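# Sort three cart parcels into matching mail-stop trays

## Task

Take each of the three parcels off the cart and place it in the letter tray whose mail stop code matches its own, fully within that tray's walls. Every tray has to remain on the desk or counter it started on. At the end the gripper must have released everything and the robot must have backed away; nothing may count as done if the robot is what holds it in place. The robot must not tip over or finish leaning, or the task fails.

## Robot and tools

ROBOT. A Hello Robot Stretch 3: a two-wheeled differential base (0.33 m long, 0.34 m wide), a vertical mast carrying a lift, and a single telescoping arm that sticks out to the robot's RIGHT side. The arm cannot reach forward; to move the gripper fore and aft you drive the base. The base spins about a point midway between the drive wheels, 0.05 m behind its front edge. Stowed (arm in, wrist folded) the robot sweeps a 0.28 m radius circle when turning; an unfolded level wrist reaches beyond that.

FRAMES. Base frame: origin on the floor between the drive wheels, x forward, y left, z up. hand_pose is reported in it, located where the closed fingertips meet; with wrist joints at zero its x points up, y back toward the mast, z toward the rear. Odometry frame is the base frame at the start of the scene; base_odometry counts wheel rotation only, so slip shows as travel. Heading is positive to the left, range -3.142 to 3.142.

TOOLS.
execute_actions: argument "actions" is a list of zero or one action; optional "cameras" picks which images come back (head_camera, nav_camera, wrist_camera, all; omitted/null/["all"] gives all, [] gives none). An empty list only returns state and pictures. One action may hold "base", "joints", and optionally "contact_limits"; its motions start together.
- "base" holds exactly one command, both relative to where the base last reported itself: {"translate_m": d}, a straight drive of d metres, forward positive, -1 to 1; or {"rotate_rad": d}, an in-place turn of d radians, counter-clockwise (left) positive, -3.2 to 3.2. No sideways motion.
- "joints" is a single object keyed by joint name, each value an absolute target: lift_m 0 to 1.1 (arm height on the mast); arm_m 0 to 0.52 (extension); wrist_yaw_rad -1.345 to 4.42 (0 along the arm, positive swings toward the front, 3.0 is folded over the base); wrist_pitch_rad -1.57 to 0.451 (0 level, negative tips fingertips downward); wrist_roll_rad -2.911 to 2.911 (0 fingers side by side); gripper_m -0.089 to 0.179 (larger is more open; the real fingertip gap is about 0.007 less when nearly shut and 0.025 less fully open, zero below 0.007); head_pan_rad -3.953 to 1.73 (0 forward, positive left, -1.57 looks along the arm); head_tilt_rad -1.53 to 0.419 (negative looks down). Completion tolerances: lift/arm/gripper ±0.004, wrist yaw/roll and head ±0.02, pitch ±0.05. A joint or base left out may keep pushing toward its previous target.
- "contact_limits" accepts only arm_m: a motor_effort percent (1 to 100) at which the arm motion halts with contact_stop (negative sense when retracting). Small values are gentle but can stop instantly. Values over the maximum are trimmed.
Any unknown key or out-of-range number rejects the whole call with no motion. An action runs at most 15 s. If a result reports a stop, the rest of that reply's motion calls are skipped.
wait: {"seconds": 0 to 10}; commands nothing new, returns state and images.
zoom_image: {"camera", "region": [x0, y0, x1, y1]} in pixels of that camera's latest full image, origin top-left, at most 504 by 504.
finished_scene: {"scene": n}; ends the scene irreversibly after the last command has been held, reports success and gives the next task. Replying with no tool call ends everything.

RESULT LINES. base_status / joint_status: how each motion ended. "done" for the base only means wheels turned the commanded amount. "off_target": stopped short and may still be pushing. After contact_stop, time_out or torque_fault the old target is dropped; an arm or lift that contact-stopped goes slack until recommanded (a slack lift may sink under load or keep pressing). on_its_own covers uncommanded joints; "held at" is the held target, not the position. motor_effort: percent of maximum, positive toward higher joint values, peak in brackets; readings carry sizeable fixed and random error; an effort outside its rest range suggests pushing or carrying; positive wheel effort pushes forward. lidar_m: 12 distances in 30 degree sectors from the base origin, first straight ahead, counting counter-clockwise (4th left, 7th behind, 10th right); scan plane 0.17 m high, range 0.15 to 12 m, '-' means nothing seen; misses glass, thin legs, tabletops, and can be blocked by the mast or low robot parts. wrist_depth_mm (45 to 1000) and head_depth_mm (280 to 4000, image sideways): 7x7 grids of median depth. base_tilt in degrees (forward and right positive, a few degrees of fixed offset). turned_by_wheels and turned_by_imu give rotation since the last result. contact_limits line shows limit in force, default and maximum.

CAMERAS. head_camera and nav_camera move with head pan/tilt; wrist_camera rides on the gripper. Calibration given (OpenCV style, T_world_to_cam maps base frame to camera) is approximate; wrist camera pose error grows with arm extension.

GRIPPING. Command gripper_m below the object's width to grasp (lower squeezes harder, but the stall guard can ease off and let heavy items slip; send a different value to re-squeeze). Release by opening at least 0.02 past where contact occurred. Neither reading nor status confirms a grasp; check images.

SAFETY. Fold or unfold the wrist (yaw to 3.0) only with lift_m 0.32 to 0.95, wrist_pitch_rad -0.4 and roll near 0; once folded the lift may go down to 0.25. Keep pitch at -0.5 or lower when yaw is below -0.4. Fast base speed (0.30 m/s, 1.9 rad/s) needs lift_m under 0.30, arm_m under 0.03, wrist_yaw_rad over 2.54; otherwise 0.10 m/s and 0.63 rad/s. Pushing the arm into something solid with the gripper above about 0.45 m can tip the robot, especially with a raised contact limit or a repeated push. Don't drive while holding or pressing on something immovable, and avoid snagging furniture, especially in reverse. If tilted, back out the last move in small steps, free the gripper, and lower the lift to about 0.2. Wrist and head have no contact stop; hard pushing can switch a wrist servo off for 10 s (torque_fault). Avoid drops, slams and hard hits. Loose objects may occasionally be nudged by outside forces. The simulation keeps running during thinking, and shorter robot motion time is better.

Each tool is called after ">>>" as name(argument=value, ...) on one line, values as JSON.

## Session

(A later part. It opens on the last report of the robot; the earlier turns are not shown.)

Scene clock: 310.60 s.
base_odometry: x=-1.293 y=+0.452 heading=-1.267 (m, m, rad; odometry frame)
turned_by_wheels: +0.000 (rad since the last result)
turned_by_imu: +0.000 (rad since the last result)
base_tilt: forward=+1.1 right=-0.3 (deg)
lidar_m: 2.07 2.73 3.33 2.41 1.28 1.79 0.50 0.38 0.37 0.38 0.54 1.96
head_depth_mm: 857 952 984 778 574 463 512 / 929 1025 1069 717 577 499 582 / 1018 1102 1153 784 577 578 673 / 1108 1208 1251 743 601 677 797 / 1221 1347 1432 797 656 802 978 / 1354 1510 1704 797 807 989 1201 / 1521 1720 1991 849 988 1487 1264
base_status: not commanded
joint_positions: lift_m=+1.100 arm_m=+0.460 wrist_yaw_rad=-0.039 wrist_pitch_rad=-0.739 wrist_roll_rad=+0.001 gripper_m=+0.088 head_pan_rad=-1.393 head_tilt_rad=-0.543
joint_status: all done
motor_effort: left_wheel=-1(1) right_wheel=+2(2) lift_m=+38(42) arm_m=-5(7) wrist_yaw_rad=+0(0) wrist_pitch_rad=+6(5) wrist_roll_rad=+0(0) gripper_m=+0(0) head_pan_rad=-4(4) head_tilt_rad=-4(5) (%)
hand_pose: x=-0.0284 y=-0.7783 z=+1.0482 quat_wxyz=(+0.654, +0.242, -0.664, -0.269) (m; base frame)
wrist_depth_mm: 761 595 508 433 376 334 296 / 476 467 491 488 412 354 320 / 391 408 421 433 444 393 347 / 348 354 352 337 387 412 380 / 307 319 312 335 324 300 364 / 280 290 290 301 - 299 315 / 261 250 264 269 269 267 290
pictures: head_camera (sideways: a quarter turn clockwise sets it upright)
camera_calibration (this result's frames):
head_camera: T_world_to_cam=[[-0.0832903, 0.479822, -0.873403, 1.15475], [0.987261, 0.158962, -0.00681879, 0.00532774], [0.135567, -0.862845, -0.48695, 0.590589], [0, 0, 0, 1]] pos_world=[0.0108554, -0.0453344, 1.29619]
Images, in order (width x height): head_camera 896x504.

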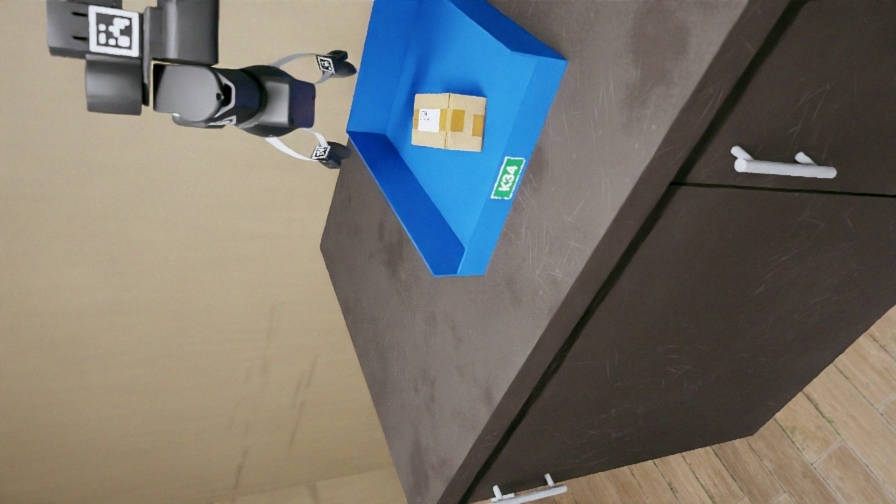

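>>> execute_actions(actions=[{"base":{"rotate_rad":-1.276}}], cameras=[])

>>> execute_actions(actions=[{"base":{"translate_m":-0.745},"joints":{"arm_m":0.48}}], cameras=[])

>>> execute_actions(actions=[{"base":{"rotate_rad":-0.98},"joints":{"lift_m":0.93,"wrist_pitch_rad":-1.255,"wrist_yaw_rad":0.29,"gripper_m":0.09,"head_pan_rad":-3.14,"head_tilt_rad":-0.2}}], cameras=["head_camera","wrist_camera"])

Scene clock: 325.03 s.
base_odometry: x=-1.293 y=+0.452 heading=-2.543 (m, m, rad; odometry frame)
turned_by_wheels: -1.276 (rad since the last result)
turned_by_imu: -1.271 (rad since the last result)
base_tilt: forward=+1.0 right=-0.4 (deg)
lidar_m: 0.44 0.86 1.98 2.16 3.75 3.07 1.29 1.22 0.65 0.41 0.36 0.37
head_depth_mm: 1085 1286 1329 746 648 784 978 / 1025 1110 1147 711 599 672 836 / 986 1075 1138 743 577 615 729 / 929 1008 1085 784 579 552 642 / 876 950 1026 755 579 487 578 / 832 902 980 797 581 461 523 / 794 855 924 797 583 458 479
base_status: done
joint_positions: lift_m=+1.100 arm_m=+0.460 wrist_yaw_rad=-0.039 wrist_pitch_rad=-0.738 wrist_roll_rad=+0.001 gripper_m=+0.088 head_pan_rad=-1.393 head_tilt_rad=-0.543
joint_status: not commanded
motor_effort: left_wheel=+1(4) right_wheel=-2(8) lift_m=+37(38) arm_m=-5(5) wrist_yaw_rad=+0(0) wrist_pitch_rad=+6(6) wrist_roll_rad=+0(0) gripper_m=+0(0) head_pan_rad=-4(4) head_tilt_rad=-4(4) (%)
hand_pose: x=-0.0284 y=-0.7784 z=+1.0483 quat_wxyz=(+0.654, +0.242, -0.664, -0.268) (m; base frame)
wrist_depth_mm: 372 427 501 604 853 - - / 399 461 496 516 546 - - / 398 406 424 436 450 475 - / 300 334 363 379 385 397 421 / 301 313 322 330 343 351 362 / 276 286 281 299 - 315 325 / 255 254 262 263 269 284 290
pictures: none
No camera images: the call's "cameras" was empty. Leave "cameras" out to get every camera's image.

Scene clock: 333.73 s.
base_odometry: x=-0.677 y=+0.872 heading=-2.543 (m, m, rad; odometry frame)
turned_by_wheels: +0.000 (rad since the last result)
turned_by_imu: +0.000 (rad since the last result)
base_tilt: forward=+0.9 right=-0.3 (deg)
lidar_m: 1.03 2.53 2.41 2.79 3.07 2.11 0.71 0.57 0.88 1.49 0.85 0.85
head_depth_mm: 1344 1469 1518 1640 1739 1515 1253 / 1492 1669 1790 1881 1873 1521 1261 / 1478 1622 1792 2009 1940 1522 1263 / 1396 1523 1669 1851 1925 1519 1256 / 1319 1427 1573 1008 1118 1250 1263 / 1253 1352 1414 937 1021 1149 1263 / 1193 1291 1267 893 954 1058 1214
base_status: done
joint_positions: lift_m=+1.100 arm_m=+0.480 wrist_yaw_rad=-0.039 wrist_pitch_rad=-0.738 wrist_roll_rad=+0.001 gripper_m=+0.088 head_pan_rad=-1.393 head_tilt_rad=-0.543
joint_status: all done
motor_effort: left_wheel=+1(2) right_wheel=-2(7) lift_m=+38(37) arm_m=+4(4) wrist_yaw_rad=+0(0) wrist_pitch_rad=+6(6) wrist_roll_rad=+0(0) gripper_m=+0(0) head_pan_rad=-4(4) head_tilt_rad=-4(4) (%)
hand_pose: x=-0.0284 y=-0.7979 z=+1.0483 quat_wxyz=(+0.654, +0.242, -0.664, -0.268) (m; base frame)
wrist_depth_mm: 711 845 - - 804 659 568 / 779 914 - - 867 707 594 / 835 - - - 915 745 617 / 895 - - - - 809 672 / 843 - - - - 856 736 / 565 - - - - 971 766 / 443 - - - - - 828
pictures: none
No camera images: the call's "cameras" was empty. Leave "cameras" out to get every camera's image.

Scene clock: 336.23 s.
base_odometry: x=-0.677 y=+0.872 heading=+2.761 (m, m, rad; odometry frame)
turned_by_wheels: -0.980 (rad since the last result)
turned_by_imu: -0.976 (rad since the last result)
base_tilt: forward=+0.9 right=-0.3 (deg)
lidar_m: 0.85 0.86 1.09 2.53 2.57 3.06 2.82 1.93 0.67 0.56 1.23 0.91
head_depth_mm: 2457 3193 3303 3380 3240 2252 - / 2290 3142 3244 3354 3442 2250 - / 2290 3110 3206 3308 3384 2276 - / 2289 3089 3223 3341 3344 2269 1731 / 2571 3054 3152 3265 3386 2261 1686 / 2571 2976 3127 3282 3289 2298 1688 / 2543 2976 3084 3189 3260 2262 1695
base_status: done
joint_positions: lift_m=+0.930 arm_m=+0.480 wrist_yaw_rad=+0.288 wrist_pitch_rad=-1.255 wrist_roll_rad=+0.001 gripper_m=+0.090 head_pan_rad=-3.133 head_tilt_rad=-0.211
joint_status: all done
motor_effort: left_wheel=+1(6) right_wheel=-2(10) lift_m=+29(33) arm_m=+4(4) wrist_yaw_rad=+2(4) wrist_pitch_rad=+0(3) wrist_roll_rad=+0(0) gripper_m=+0(19) head_pan_rad=-4(52) head_tilt_rad=+7(36) (%)
hand_pose: x=-0.0056 y=-0.6791 z=+0.8178 quat_wxyz=(+0.626, +0.493, -0.507, -0.330) (m; base frame)
wrist_depth_mm: - 925 347 354 357 370 356 / - - 331 343 353 362 361 / 937 980 328 330 347 349 349 / 938 316 316 324 330 336 347 / 902 887 306 267 325 324 333 / 866 - 297 259 - 323 328 / 842 278 291 298 301 310 314
pictures: head_camera (sideways: a quarter turn clockwise sets it upright), wrist_camera
camera_calibration (this result's frames):
head_camera: T_world_to_cam=[[0.175309, -0.00126967, -0.984513, 1.29823], [-0.0105417, -0.999944, -0.000587553, 0.00330359], [-0.984457, 0.0104815, -0.175312, 0.191848], [0, 0, 0, 1]] pos_world=[-0.0386896, 0.00294088, 1.31176]
wrist_camera: T_world_to_cam=[[-0.951981, -0.295365, 0.0805748, -0.283574], [-0.305168, 0.936593, -0.172239, 0.814719], [-0.0245926, -0.188557, -0.981754, 0.834431], [0, 0, 0, 1]] pos_world=[-0.000809723, -0.689481, 0.982381]
Images, in order (width x height): head_camera 896x504, wrist_camera 644x364.

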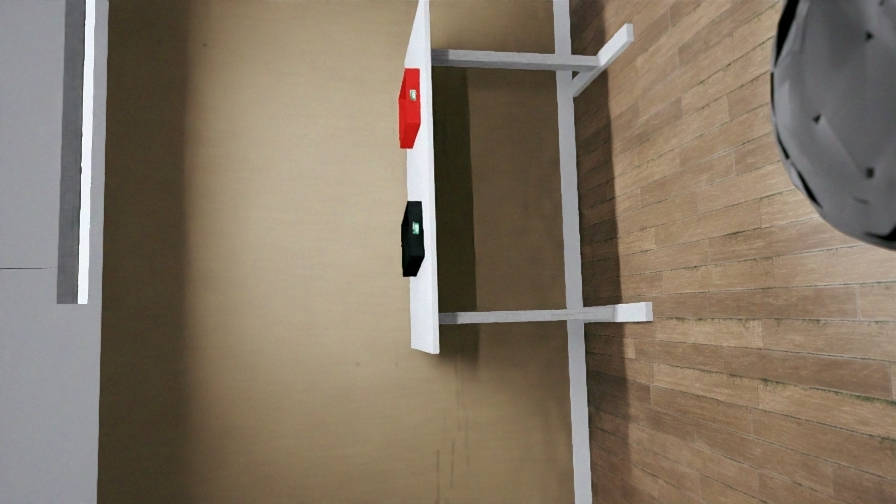

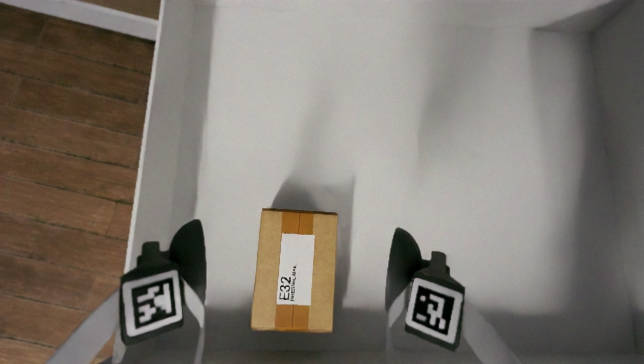

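>>> execute_actions(actions=[{"joints":{"lift_m":0.806,"arm_m":0.475}}], cameras=["wrist_camera"])

>>> execute_actions(actions=[{"joints":{"gripper_m":0.022}}], cameras=["wrist_camera"])

Scene clock: 343.53 s.
base_odometry: x=-0.677 y=+0.872 heading=+2.761 (m, m, rad; odometry frame)
turned_by_wheels: +0.000 (rad since the last result)
turned_by_imu: +0.000 (rad since the last result)
base_tilt: forward=+1.1 right=-0.2 (deg)
lidar_m: 0.85 0.86 1.09 2.53 2.57 3.07 2.82 1.94 0.67 0.57 1.23 0.91
head_depth_mm: 2441 3164 3254 3372 3172 2263 1670 / 2305 3150 3267 3383 3420 2262 1670 / 2279 3134 3250 3293 3440 2262 1675 / 2293 3140 3156 3301 3368 2270 1665 / 2584 3043 3117 3280 3303 2268 1686 / 2572 3034 3137 3205 3298 2264 1689 / 2581 3041 3093 3220 3248 2271 1688
base_status: not commanded
joint_positions: lift_m=+0.806 arm_m=+0.475 wrist_yaw_rad=+0.288 wrist_pitch_rad=-1.255 wrist_roll_rad=+0.001 gripper_m=+0.090 head_pan_rad=-3.133 head_tilt_rad=-0.211
joint_status: all done
motor_effort: left_wheel=+1(1) right_wheel=-2(2) lift_m=+29(31) arm_m=-4(7) wrist_yaw_rad=+3(3) wrist_pitch_rad=+0(0) wrist_roll_rad=+0(0) gripper_m=+0(0) head_pan_rad=-3(4) head_tilt_rad=+7(7) (%)
hand_pose: x=-0.0056 y=-0.6745 z=+0.6938 quat_wxyz=(+0.626, +0.493, -0.507, -0.330) (m; base frame)
wrist_depth_mm: 165 209 214 220 225 230 237 / 163 201 207 212 218 221 227 / 164 198 201 205 211 217 220 / 165 190 193 148 204 209 212 / 167 185 143 144 197 201 204 / 168 - 138 139 - 195 200 / 165 174 135 136 184 190 194
pictures: wrist_camera
camera_calibration (this result's frames):
wrist_camera: T_world_to_cam=[[-0.951945, -0.295481, 0.0805721, -0.27233], [-0.305277, 0.936594, -0.172041, 0.788983], [-0.0246285, -0.18837, -0.981789, 0.713693], [0, 0, 0, 1]] pos_world=[-0.000807792, -0.684986, 0.858376]
Images, in order (width x height): wrist_camera 644x364.

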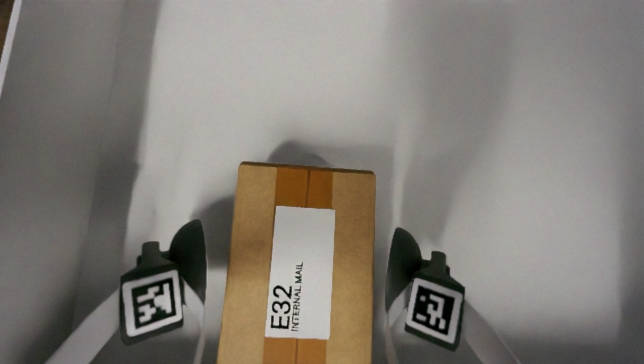

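Scene clock: 344.70 s.
base_odometry: x=-0.677 y=+0.872 heading=+2.761 (m, m, rad; odometry frame)
turned_by_wheels: +0.000 (rad since the last result)
turned_by_imu: +0.000 (rad since the last result)
base_tilt: forward=+1.0 right=-0.4 (deg)
lidar_m: 0.85 0.86 1.09 2.53 2.57 3.08 2.81 1.94 0.67 0.57 1.23 0.91
head_depth_mm: 2446 3206 3293 3348 3175 2239 1674 / 2312 3202 3274 3347 3446 2256 1683 / 2283 3123 3185 3298 3380 2243 1686 / 2274 3107 3228 3283 3365 2247 1673 / 2607 3058 3160 3251 3354 2276 1683 / 2559 3023 3137 3207 3322 2286 1677 / 2606 3000 3051 3219 3222 2296 1684
base_status: not commanded
joint_positions: lift_m=+0.806 arm_m=+0.475 wrist_yaw_rad=+0.288 wrist_pitch_rad=-1.256 wrist_roll_rad=+0.001 gripper_m=+0.023 head_pan_rad=-3.133 head_tilt_rad=-0.211
joint_status: all done
motor_effort: left_wheel=+1(1) right_wheel=-3(1) lift_m=+29(29) arm_m=-4(4) wrist_yaw_rad=+3(3) wrist_pitch_rad=+1(1) wrist_roll_rad=+0(0) gripper_m=-19(91) head_pan_rad=-4(4) head_tilt_rad=+7(7) (%)
hand_pose: x=-0.0056 y=-0.6743 z=+0.6937 quat_wxyz=(+0.626, +0.493, -0.507, -0.330) (m; base frame)
wrist_depth_mm: 165 208 215 220 222 229 234 / 162 203 207 212 217 221 226 / 163 196 201 205 208 215 221 / 164 190 191 143 204 208 213 / 166 185 138 139 197 201 206 / 168 181 133 135 191 194 199 / 165 175 130 131 184 189 194
pictures: wrist_camera
camera_calibration (this result's frames):
wrist_camera: T_world_to_cam=[[-0.951922, -0.295558, 0.0805592, -0.272364], [-0.305326, 0.936753, -0.171082, 0.788172], [-0.0248995, -0.187453, -0.981958, 0.714403], [0, 0, 0, 1]] pos_world=[-0.000831591, -0.684905, 0.858297]
Images, in order (width x height): wrist_camera 644x364.

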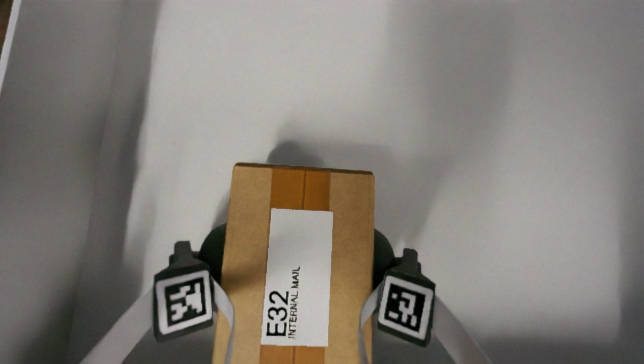

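>>> execute_actions(actions=[{"base":{"translate_m":-1.0},"joints":{"lift_m":1.1,"arm_m":0.515}}], cameras=["wrist_camera"])

>>> execute_actions(actions=[{"base":{"translate_m":-1.0},"joints":{"arm_m":0.1,"wrist_yaw_rad":0.0,"wrist_pitch_rad":-0.45,"head_pan_rad":-3.0,"head_tilt_rad":-0.4}}])

Scene clock: 360.53 s.
base_odometry: x=+0.251 y=+0.501 heading=+2.761 (m, m, rad; odometry frame)
turned_by_wheels: +0.000 (rad since the last result)
turned_by_imu: +0.001 (rad since the last result)
base_tilt: forward=+0.9 right=-0.5 (deg)
lidar_m: 1.84 1.86 2.62 2.13 2.23 2.14 1.83 2.07 1.41 1.31 0.95 0.98
head_depth_mm: 2138 2180 - - - - 1611 / 2144 2167 - - - - 1620 / 2102 2148 - - - - 1623 / 2086 2139 - - - - 1626 / 2069 2115 - - - - 1643 / 2038 2108 - - - - 1631 / 2010 2060 - - - - 1640
base_status: done
joint_positions: lift_m=+1.100 arm_m=+0.515 wrist_yaw_rad=+0.288 wrist_pitch_rad=-1.258 wrist_roll_rad=+0.001 gripper_m=+0.023 head_pan_rad=-3.133 head_tilt_rad=-0.211
joint_status: all done
motor_effort: left_wheel=+1(2) right_wheel=-2(9) lift_m=+39(42) arm_m=+4(4) wrist_yaw_rad=+3(2) wrist_pitch_rad=+1(1) wrist_roll_rad=+0(0) gripper_m=-19(19) head_pan_rad=-4(4) head_tilt_rad=+7(7) (%)
hand_pose: x=-0.0057 y=-0.7134 z=+0.9873 quat_wxyz=(+0.625, +0.493, -0.506, -0.330) (m; base frame)
wrist_depth_mm: - - - 923 834 795 750 / - - - - - 950 875 / - - - - - - - / - - - 143 - - - / - - 138 139 - - - / - - 133 135 - - - / - - 130 131 - - -
pictures: wrist_camera
camera_calibration (this result's frames):
wrist_camera: T_world_to_cam=[[-0.951825, -0.295875, 0.0805426, -0.307863], [-0.305604, 0.936884, -0.169866, 0.873925], [-0.0252, -0.186297, -0.98217, 0.996411], [0, 0, 0, 1]] pos_world=[-0.000846881, -0.724228, 1.15189]
Images, in order (width x height): wrist_camera 644x364.

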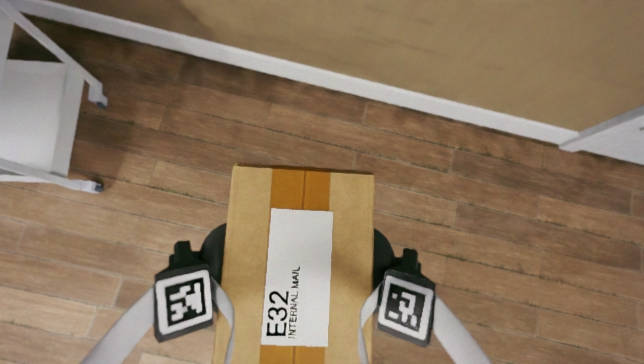

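Scene clock: 371.60 s.
base_odometry: x=+1.179 y=+0.129 heading=+2.761 (m, m, rad; odometry frame)
turned_by_wheels: +0.000 (rad since the last result)
turned_by_imu: -0.002 (rad since the last result)
base_tilt: forward=+1.0 right=-0.3 (deg)
lidar_m: 2.82 2.86 2.29 2.05 2.07 1.31 1.31 0.86 1.50 1.39 1.44 1.79
head_depth_mm: - - - - 584 1579 1393 / - - - - 586 1587 1396 / - - - - 588 1587 1396 / - - - - 588 1598 1399 / - - - - 603 1581 1369 / - - - - 605 1051 1332 / - - - - 606 1596 1412
base_status: done
joint_positions: lift_m=+1.100 arm_m=+0.100 wrist_yaw_rad=+0.001 wrist_pitch_rad=-0.480 wrist_roll_rad=+0.001 gripper_m=+0.023 head_pan_rad=-3.007 head_tilt_rad=-0.395
joint_status: all done
motor_effort: left_wheel=+2(3) right_wheel=-2(10) lift_m=+38(38) arm_m=-5(2) wrist_yaw_rad=+0(3) wrist_pitch_rad=+10(9) wrist_roll_rad=+0(0) gripper_m=-19(19) head_pan_rad=+4(23) head_tilt_rad=-3(26) (%)
hand_pose: x=-0.0213 y=-0.4614 z=+1.0989 quat_wxyz=(+0.687, +0.169, -0.687, -0.168) (m; base frame)
wrist_depth_mm: 902 931 942 959 - - - / 983 - - - - - - / - - - - - - - / - - - 144 - - - / - - 137 139 - - - / - - 133 135 - - - / - - 129 131 - - -
pictures: head_camera (sideways: a quarter turn clockwise sets it upright), nav_camera (sideways: a quarter turn counterclockwise sets it upright), wrist_camera
camera_calibration (this result's frames):
head_camera: T_world_to_cam=[[0.349655, 0.0445014, -0.935821, 1.23354], [0.115476, -0.993302, -0.00408917, 0.00709304], [-0.929735, -0.106635, -0.352452, 0.422067], [0, 0, 0, 1]] pos_world=[-0.0397234, -0.00284194, 1.30316]
nav_camera: T_world_to_cam=[[-0.393981, -0.0600322, 0.917156, -1.14869], [-0.15827, 0.98739, -0.00335867, 0.0603805], [-0.905389, -0.146482, -0.398514, 0.481214], [0, 0, 0, 1]] pos_world=[-0.00731841, -0.0580881, 1.2455]
wrist_camera: T_world_to_cam=[[-0.996723, 0.045239, 0.0670615, -0.0858533], [-0.028209, 0.582592, -0.812275, 1.20036], [-0.0758161, -0.811505, -0.579407, 0.420366], [0, 0, 0, 1]] pos_world=[-0.0198405, -0.354307, 1.22434]
Images, in order (width x height): head_camera 896x504, nav_camera 672x504, wrist_camera 644x364.

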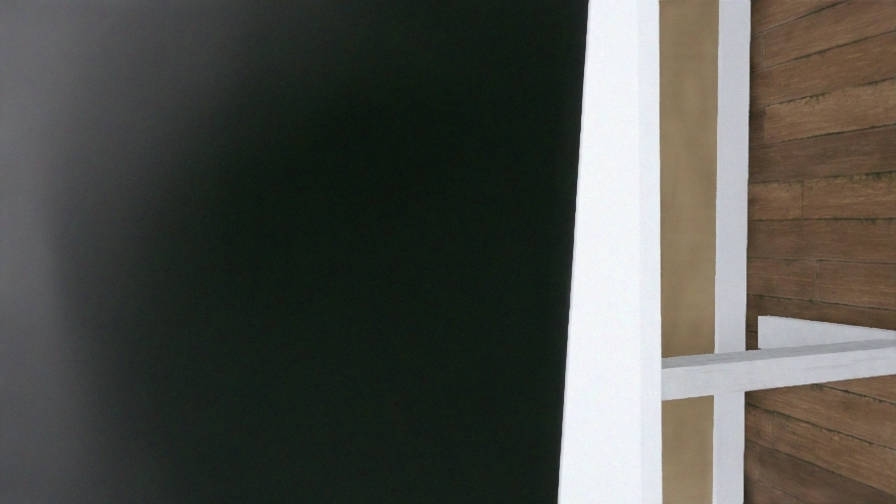

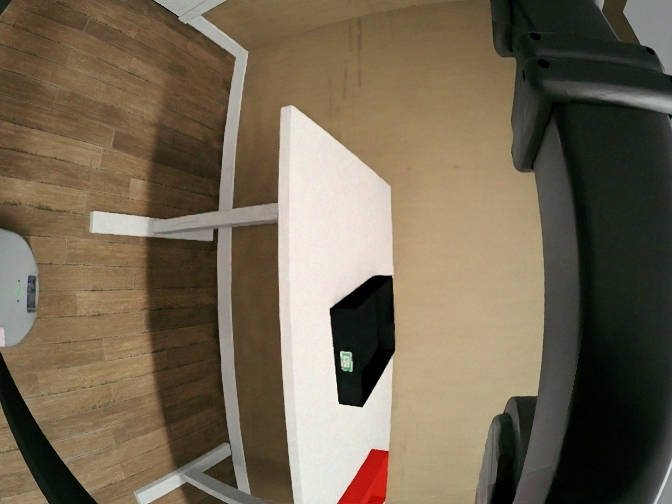

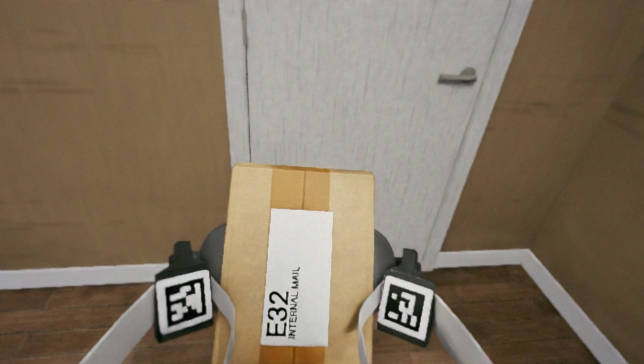

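>>> execute_actions(actions=[{"base":{"translate_m":-0.145},"joints":{"arm_m":0.3}}], cameras=[])

>>> execute_actions(actions=[{"base":{"rotate_rad":-1.58},"joints":{"arm_m":0.49,"head_pan_rad":-1.4,"head_tilt_rad":-0.5}}], cameras=["head_camera","wrist_camera"])

Scene clock: 403.20 s.
base_odometry: x=+1.314 y=+0.075 heading=+2.761 (m, m, rad; odometry frame)
turned_by_wheels: +0.000 (rad since the last result)
turned_by_imu: +0.000 (rad since the last result)
base_tilt: forward=+1.0 right=-0.3 (deg)
lidar_m: 2.25 3.00 2.35 2.07 1.20 1.23 1.16 0.73 1.50 1.41 1.45 1.85
head_depth_mm: - - - - 584 476 1317 / - - - - 574 477 1318 / - - - - 561 477 1320 / - - - - 589 478 1332 / - - - - 604 480 1318 / - - - - 605 480 935 / - - - - 605 481 1330
base_status: done
joint_positions: lift_m=+1.100 arm_m=+0.300 wrist_yaw_rad=+0.001 wrist_pitch_rad=-0.480 wrist_roll_rad=+0.001 gripper_m=+0.023 head_pan_rad=-3.007 head_tilt_rad=-0.395
joint_status: all done
motor_effort: left_wheel=+1(2) right_wheel=-3(6) lift_m=+38(38) arm_m=+4(6) wrist_yaw_rad=+0(0) wrist_pitch_rad=+10(10) wrist_roll_rad=+0(0) gripper_m=-19(18) head_pan_rad=+5(5) head_tilt_rad=-3(3) (%)
hand_pose: x=-0.0213 y=-0.6609 z=+1.0989 quat_wxyz=(+0.687, +0.168, -0.687, -0.168) (m; base frame)
wrist_depth_mm: 738 762 771 810 837 828 897 / 793 820 844 851 887 950 - / 870 910 874 941 - - - / 973 - 942 144 - - - / - - 138 139 - - - / - - 133 135 - - - / - - 130 131 - - -
pictures: none
No camera images: the call's "cameras" was empty. Leave "cameras" out to get every camera's image.

Scene clock: 406.77 s.
base_odometry: x=+1.314 y=+0.075 heading=+1.181 (m, m, rad; odometry frame)
turned_by_wheels: -1.580 (rad since the last result)
turned_by_imu: -1.572 (rad since the last result)
base_tilt: forward=+1.1 right=-0.4 (deg)
lidar_m: 1.41 1.45 1.84 2.24 2.98 2.36 2.07 1.20 1.23 1.16 0.73 1.49
head_depth_mm: 933 - 1099 728 550 455 1302 / 947 - 1075 773 553 456 1297 / 952 1032 1107 776 554 457 1300 / 957 1035 1116 741 554 458 1304 / 959 1044 1130 787 556 460 1268 / 968 1055 1132 791 557 459 1210 / 972 1053 1144 795 559 461 1305
base_status: done
joint_positions: lift_m=+1.100 arm_m=+0.490 wrist_yaw_rad=+0.001 wrist_pitch_rad=-0.479 wrist_roll_rad=+0.001 gripper_m=+0.023 head_pan_rad=-1.407 head_tilt_rad=-0.494
joint_status: all done
motor_effort: left_wheel=+1(4) right_wheel=-2(10) lift_m=+38(38) arm_m=+4(1) wrist_yaw_rad=+0(0) wrist_pitch_rad=+10(10) wrist_roll_rad=+0(0) gripper_m=-18(18) head_pan_rad=+5(53) head_tilt_rad=-4(18) (%)
hand_pose: x=-0.0214 y=-0.8510 z=+1.0990 quat_wxyz=(+0.687, +0.168, -0.687, -0.168) (m; base frame)
wrist_depth_mm: 365 376 388 407 420 432 459 / 394 408 421 442 449 468 489 / 426 442 461 477 496 519 541 / 452 465 449 144 521 515 544 / 358 371 138 140 409 422 445 / 315 317 133 136 355 350 363 / 274 247 129 131 274 307 314
pictures: head_camera (sideways: a quarter turn clockwise sets it upright), wrist_camera
camera_calibration (this result's frames):
head_camera: T_world_to_cam=[[-0.0695143, 0.437616, -0.896471, 1.18475], [0.989409, 0.145037, -0.00592059, 0.00414569], [0.12743, -0.887388, -0.443063, 0.533533], [0, 0, 0, 1]] pos_world=[0.0102673, -0.0456178, 1.29851]
wrist_camera: T_world_to_cam=[[-0.996702, 0.0457627, 0.0670196, -0.0678495], [-0.0279309, 0.581944, -0.812749, 1.42744], [-0.0761953, -0.81194, -0.578747, 0.10321], [0, 0, 0, 1]] pos_world=[-0.0198919, -0.743785, 1.22443]
Images, in order (width x height): head_camera 896x504, wrist_camera 644x364.

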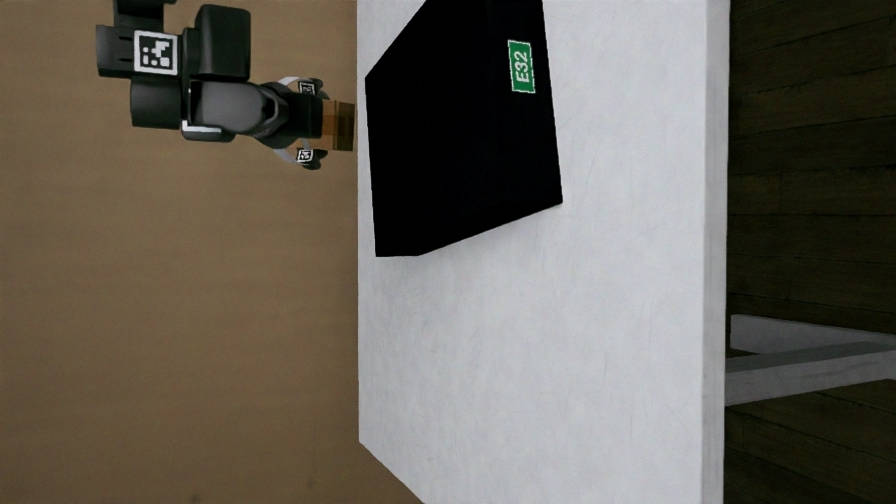

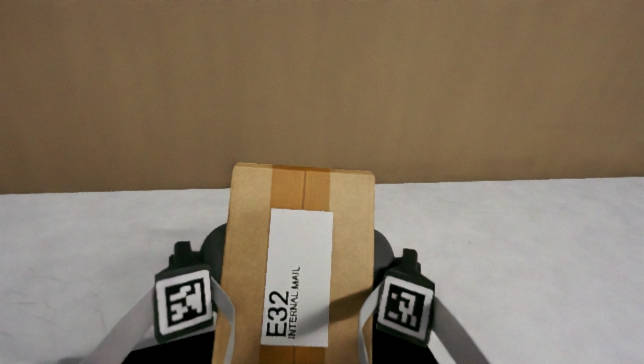

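>>> execute_actions(actions=[{"joints":{"arm_m":0.475,"wrist_pitch_rad":-1.24}}], cameras=["head_camera","wrist_camera"])

Scene clock: 419.03 s.
base_odometry: x=+1.314 y=+0.075 heading=+1.181 (m, m, rad; odometry frame)
turned_by_wheels: +0.000 (rad since the last result)
turned_by_imu: +0.000 (rad since the last result)
base_tilt: forward=+1.0 right=-0.3 (deg)
lidar_m: 1.41 1.45 1.84 2.24 2.97 2.36 2.06 1.20 1.23 1.16 0.73 1.49
head_depth_mm: 937 - 1100 730 550 455 1307 / 949 - - 683 552 457 1308 / 951 1037 1110 734 553 457 1296 / 960 1037 1116 744 555 457 1302 / 965 1037 1120 790 555 458 1271 / 972 1053 1131 789 556 459 1209 / 971 1053 1147 793 558 460 1308
base_status: not commanded
joint_positions: lift_m=+1.100 arm_m=+0.475 wrist_yaw_rad=+0.001 wrist_pitch_rad=-1.242 wrist_roll_rad=+0.001 gripper_m=+0.023 head_pan_rad=-1.407 head_tilt_rad=-0.494
joint_status: all done
motor_effort: left_wheel=+1(1) right_wheel=-2(3) lift_m=+38(38) arm_m=-4(4) wrist_yaw_rad=+0(0) wrist_pitch_rad=+0(8) wrist_roll_rad=+0(0) gripper_m=-19(19) head_pan_rad=+4(4) head_tilt_rad=-4(4) (%)
hand_pose: x=-0.0216 y=-0.6802 z=+0.9882 quat_wxyz=(+0.575, +0.411, -0.575, -0.412) (m; base frame)
wrist_depth_mm: 210 217 222 228 229 195 246 / 203 210 214 220 223 192 237 / 196 202 208 211 215 201 227 / 190 195 196 143 207 208 174 / 181 190 138 139 202 204 166 / 171 184 133 135 198 199 167 / 162 179 129 130 187 195 176
pictures: head_camera (sideways: a quarter turn clockwise sets it upright), wrist_camera
camera_calibration (this result's frames):
head_camera: T_world_to_cam=[[-0.0695141, 0.437616, -0.896471, 1.18475], [0.989409, 0.145036, -0.00592059, 0.00414569], [0.12743, -0.887388, -0.443063, 0.533533], [0, 0, 0, 1]] pos_world=[0.0102673, -0.0456178, 1.29851]
wrist_camera: T_world_to_cam=[[-0.996652, -0.0128422, 0.0807447, -0.121858], [-0.0276837, 0.982258, -0.185481, 0.890392], [-0.0769301, -0.187095, -0.979325, 0.998634], [0, 0, 0, 1]] pos_world=[-0.0199762, -0.68932, 1.15298]
Images, in order (width x height): head_camera 896x504, wrist_camera 644x364.

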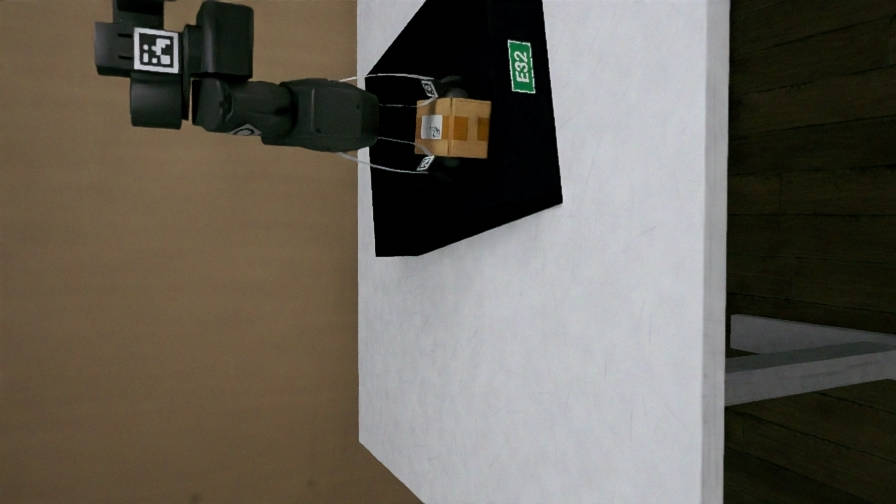

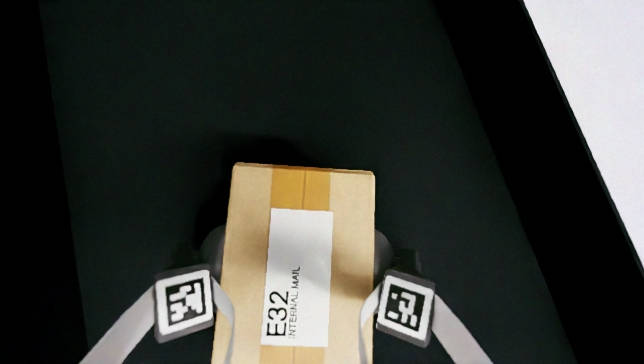

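>>> execute_actions(actions=[{"joints":{"lift_m":1.094,"gripper_m":0.088}}], cameras=["wrist_camera"])

>>> execute_actions(actions=[{"joints":{"lift_m":1.1,"wrist_pitch_rad":-0.4}}], cameras=[])

>>> execute_actions(actions=[{"joints":{"arm_m":0.08,"head_pan_rad":1.6,"head_tilt_rad":-0.15}}], cameras=["head_camera","wrist_camera"])

Scene clock: 425.70 s.
base_odometry: x=+1.314 y=+0.075 heading=+1.181 (m, m, rad; odometry frame)
turned_by_wheels: +0.000 (rad since the last result)
turned_by_imu: +0.000 (rad since the last result)
base_tilt: forward=+1.1 right=-0.5 (deg)
lidar_m: 1.41 1.45 1.84 2.24 3.00 2.36 2.07 1.20 1.23 1.16 0.73 1.50
head_depth_mm: 939 - 1101 730 552 456 1297 / 943 1016 - 691 552 457 1302 / 951 1033 1112 734 553 457 1299 / 956 1036 1113 742 553 457 1311 / 963 1040 1127 788 556 459 1271 / 965 1050 1132 790 558 460 1206 / 970 1056 1149 794 559 461 1308
base_status: not commanded
joint_positions: lift_m=+1.094 arm_m=+0.475 wrist_yaw_rad=+0.001 wrist_pitch_rad=-1.243 wrist_roll_rad=+0.001 gripper_m=+0.088 head_pan_rad=-1.407 head_tilt_rad=-0.494
joint_status: all done
motor_effort: left_wheel=+1(1) right_wheel=-2(2) lift_m=+30(29) arm_m=-4(4) wrist_yaw_rad=+0(0) wrist_pitch_rad=+1(1) wrist_roll_rad=+0(0) gripper_m=-1(79) head_pan_rad=+4(4) head_tilt_rad=-4(4) (%)
hand_pose: x=-0.0216 y=-0.6800 z=+0.9825 quat_wxyz=(+0.575, +0.412, -0.575, -0.412) (m; base frame)
wrist_depth_mm: 207 209 214 221 225 185 242 / 198 203 207 210 217 190 230 / 191 197 201 204 209 201 219 / 186 190 192 148 204 204 166 / 180 186 141 142 197 200 162 / 171 178 137 138 - 194 167 / 156 173 132 134 183 190 175
pictures: wrist_camera
camera_calibration (this result's frames):
wrist_camera: T_world_to_cam=[[-0.996652, -0.0129013, 0.0807354, -0.121424], [-0.0276818, 0.982398, -0.184738, 0.888493], [-0.0769309, -0.186355, -0.979466, 0.993691], [0, 0, 0, 1]] pos_world=[-0.0199763, -0.68924, 1.14723]
Images, in order (width x height): wrist_camera 644x364.

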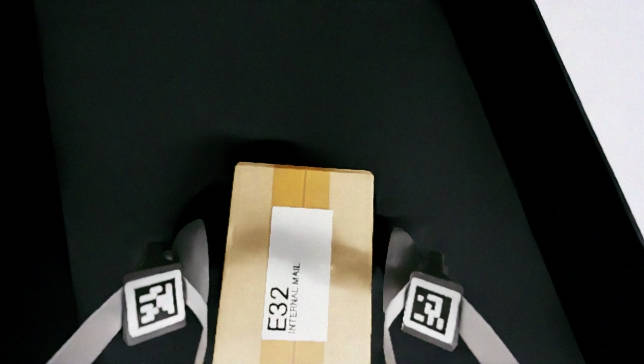

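Scene clock: 427.00 s.
base_odometry: x=+1.314 y=+0.075 heading=+1.181 (m, m, rad; odometry frame)
turned_by_wheels: +0.000 (rad since the last result)
turned_by_imu: +0.000 (rad since the last result)
base_tilt: forward=+1.1 right=-0.4 (deg)
lidar_m: 1.41 1.45 1.84 2.24 2.99 2.35 2.06 1.20 1.23 1.16 0.72 1.49
head_depth_mm: 935 - 1097 728 551 456 1291 / 951 - 1131 704 553 457 1299 / 950 1031 1111 776 553 457 1302 / 952 1037 1113 743 553 459 1303 / 957 1045 1119 788 557 460 1264 / 970 1049 1130 789 556 458 1208 / 970 1052 1156 794 557 461 1309
base_status: not commanded
joint_positions: lift_m=+1.100 arm_m=+0.475 wrist_yaw_rad=+0.001 wrist_pitch_rad=-0.423 wrist_roll_rad=+0.001 gripper_m=+0.088 head_pan_rad=-1.407 head_tilt_rad=-0.494
joint_status: all done
motor_effort: left_wheel=+1(1) right_wheel=-2(3) lift_m=+38(40) arm_m=-4(4) wrist_yaw_rad=+0(0) wrist_pitch_rad=+8(9) wrist_roll_rad=+0(0) gripper_m=+0(0) head_pan_rad=+5(4) head_tilt_rad=-4(4) (%)
hand_pose: x=-0.0214 y=-0.8440 z=+1.1114 quat_wxyz=(+0.691, +0.149, -0.691, -0.149) (m; base frame)
wrist_depth_mm: 372 388 394 414 428 442 459 / 396 414 422 440 472 478 497 / 421 441 459 478 499 522 554 / 464 479 501 519 528 556 581 / 399 411 425 430 462 459 485 / 339 347 352 363 - 379 391 / 293 287 249 269 291 325 333
pictures: none
No camera images: the call's "cameras" was empty. Leave "cameras" out to get every camera's image.

Scene clock: 431.10 s.
base_odometry: x=+1.314 y=+0.075 heading=+1.181 (m, m, rad; odometry frame)
turned_by_wheels: +0.000 (rad since the last result)
turned_by_imu: +0.000 (rad since the last result)
base_tilt: forward=+1.0 right=-0.4 (deg)
lidar_m: 1.41 1.45 1.84 2.24 3.00 2.35 2.06 1.20 1.24 1.16 0.73 1.49
head_depth_mm: 2314 3216 3352 3266 2238 2115 1767 / 2453 3450 3526 3624 3650 2448 1772 / - 3404 3517 3538 3353 2453 1779 / - 3408 3527 3241 3048 2450 1766 / - 3343 3387 3156 2977 2479 1777 / - 3370 3392 3290 2950 2479 1793 / - - - - - 2349 1797
base_status: not commanded
joint_positions: lift_m=+1.100 arm_m=+0.080 wrist_yaw_rad=+0.001 wrist_pitch_rad=-0.422 wrist_roll_rad=+0.001 gripper_m=+0.088 head_pan_rad=+1.593 head_tilt_rad=-0.162
joint_status: all done
motor_effort: left_wheel=+1(1) right_wheel=-2(2) lift_m=+38(38) arm_m=-5(4) wrist_yaw_rad=+0(0) wrist_pitch_rad=+7(8) wrist_roll_rad=+0(0) gripper_m=+0(0) head_pan_rad=+5(54) head_tilt_rad=+8(37) (%)
hand_pose: x=-0.0214 y=-0.4491 z=+1.1116 quat_wxyz=(+0.691, +0.148, -0.691, -0.148) (m; base frame)
wrist_depth_mm: 692 717 758 771 788 819 875 / 727 792 793 821 854 892 921 / 625 644 587 611 755 837 889 / 479 505 515 522 541 602 548 / 393 413 418 396 422 469 481 / 332 350 350 310 - 383 390 / 295 288 291 306 309 330 337
pictures: head_camera (sideways: a quarter turn clockwise sets it upright), wrist_camera
camera_calibration (this result's frames):
head_camera: T_world_to_cam=[[0.0000176511, -0.126488, -0.991968, 1.30907], [-0.999996, -0.00297035, 0.000360963, 0.00810442], [-0.00299215, 0.991964, -0.126488, 0.122307], [0, 0, 0, 1]] pos_world=[0.00844724, 0.0442818, 1.31402]
wrist_camera: T_world_to_cam=[[-0.996706, 0.04947, 0.0642639, -0.0823409], [-0.0279221, 0.534636, -0.844621, 1.21799], [-0.0761412, -0.843633, -0.531494, 0.370019], [0, 0, 0, 1]] pos_world=[-0.0198871, -0.334948, 1.23069]
Images, in order (width x height): head_camera 896x504, wrist_camera 644x364.

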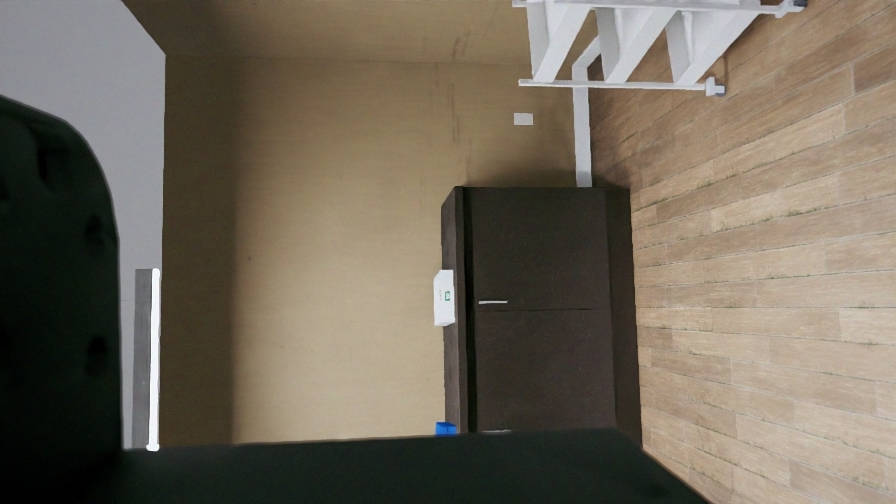

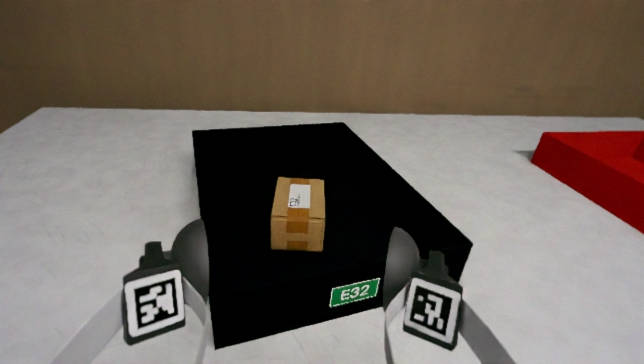

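>>> execute_actions(actions=[{"joints":{"arm_m":0.0}}], cameras=[])

>>> finished_scene(scene=2)

Scene clock: 435.80 s.
base_odometry: x=+1.314 y=+0.075 heading=+1.181 (m, m, rad; odometry frame)
turned_by_wheels: +0.000 (rad since the last result)
turned_by_imu: +0.000 (rad since the last result)
base_tilt: forward=+0.8 right=-0.4 (deg)
lidar_m: 1.41 1.45 1.84 2.24 2.99 2.36 2.07 1.20 1.23 1.16 0.73 1.50
head_depth_mm: 2315 3213 3278 3278 2274 2098 1771 / 2478 3432 3541 3619 3695 2449 1771 / - 3429 3515 3602 3345 2430 1771 / - 3409 3474 3206 3061 2455 1787 / - 3373 3368 3144 3004 2432 1795 / - 3321 3347 3292 3013 2474 1795 / - - - - - 2341 1800
base_status: not commanded
joint_positions: lift_m=+1.100 arm_m=+0.002 wrist_yaw_rad=+0.001 wrist_pitch_rad=-0.422 wrist_roll_rad=+0.001 gripper_m=+0.088 head_pan_rad=+1.593 head_tilt_rad=-0.162
joint_status: all done
joint sent to its limit — the command would take arm_m past its lower limit, so that joint was sent only as far as its limit.
motor_effort: left_wheel=+1(1) right_wheel=-1(2) lift_m=+38(38) arm_m=-5(3) wrist_yaw_rad=+0(0) wrist_pitch_rad=+8(7) wrist_roll_rad=+0(0) gripper_m=+0(0) head_pan_rad=+4(4) head_tilt_rad=+7(7) (%)
hand_pose: x=-0.0214 y=-0.3709 z=+1.1116 quat_wxyz=(+0.691, +0.148, -0.691, -0.148) (m; base frame)
wrist_depth_mm: 773 787 785 836 886 904 909 / 798 818 876 876 937 981 - / 627 641 647 663 765 743 744 / 494 505 513 485 531 589 558 / 396 418 404 376 413 459 483 / 335 353 356 365 - 388 391 / 295 288 305 313 311 329 329
pictures: none
No camera images: the call's "cameras" was empty. Leave "cameras" out to get every camera's image.

The scene is finished: the task was done.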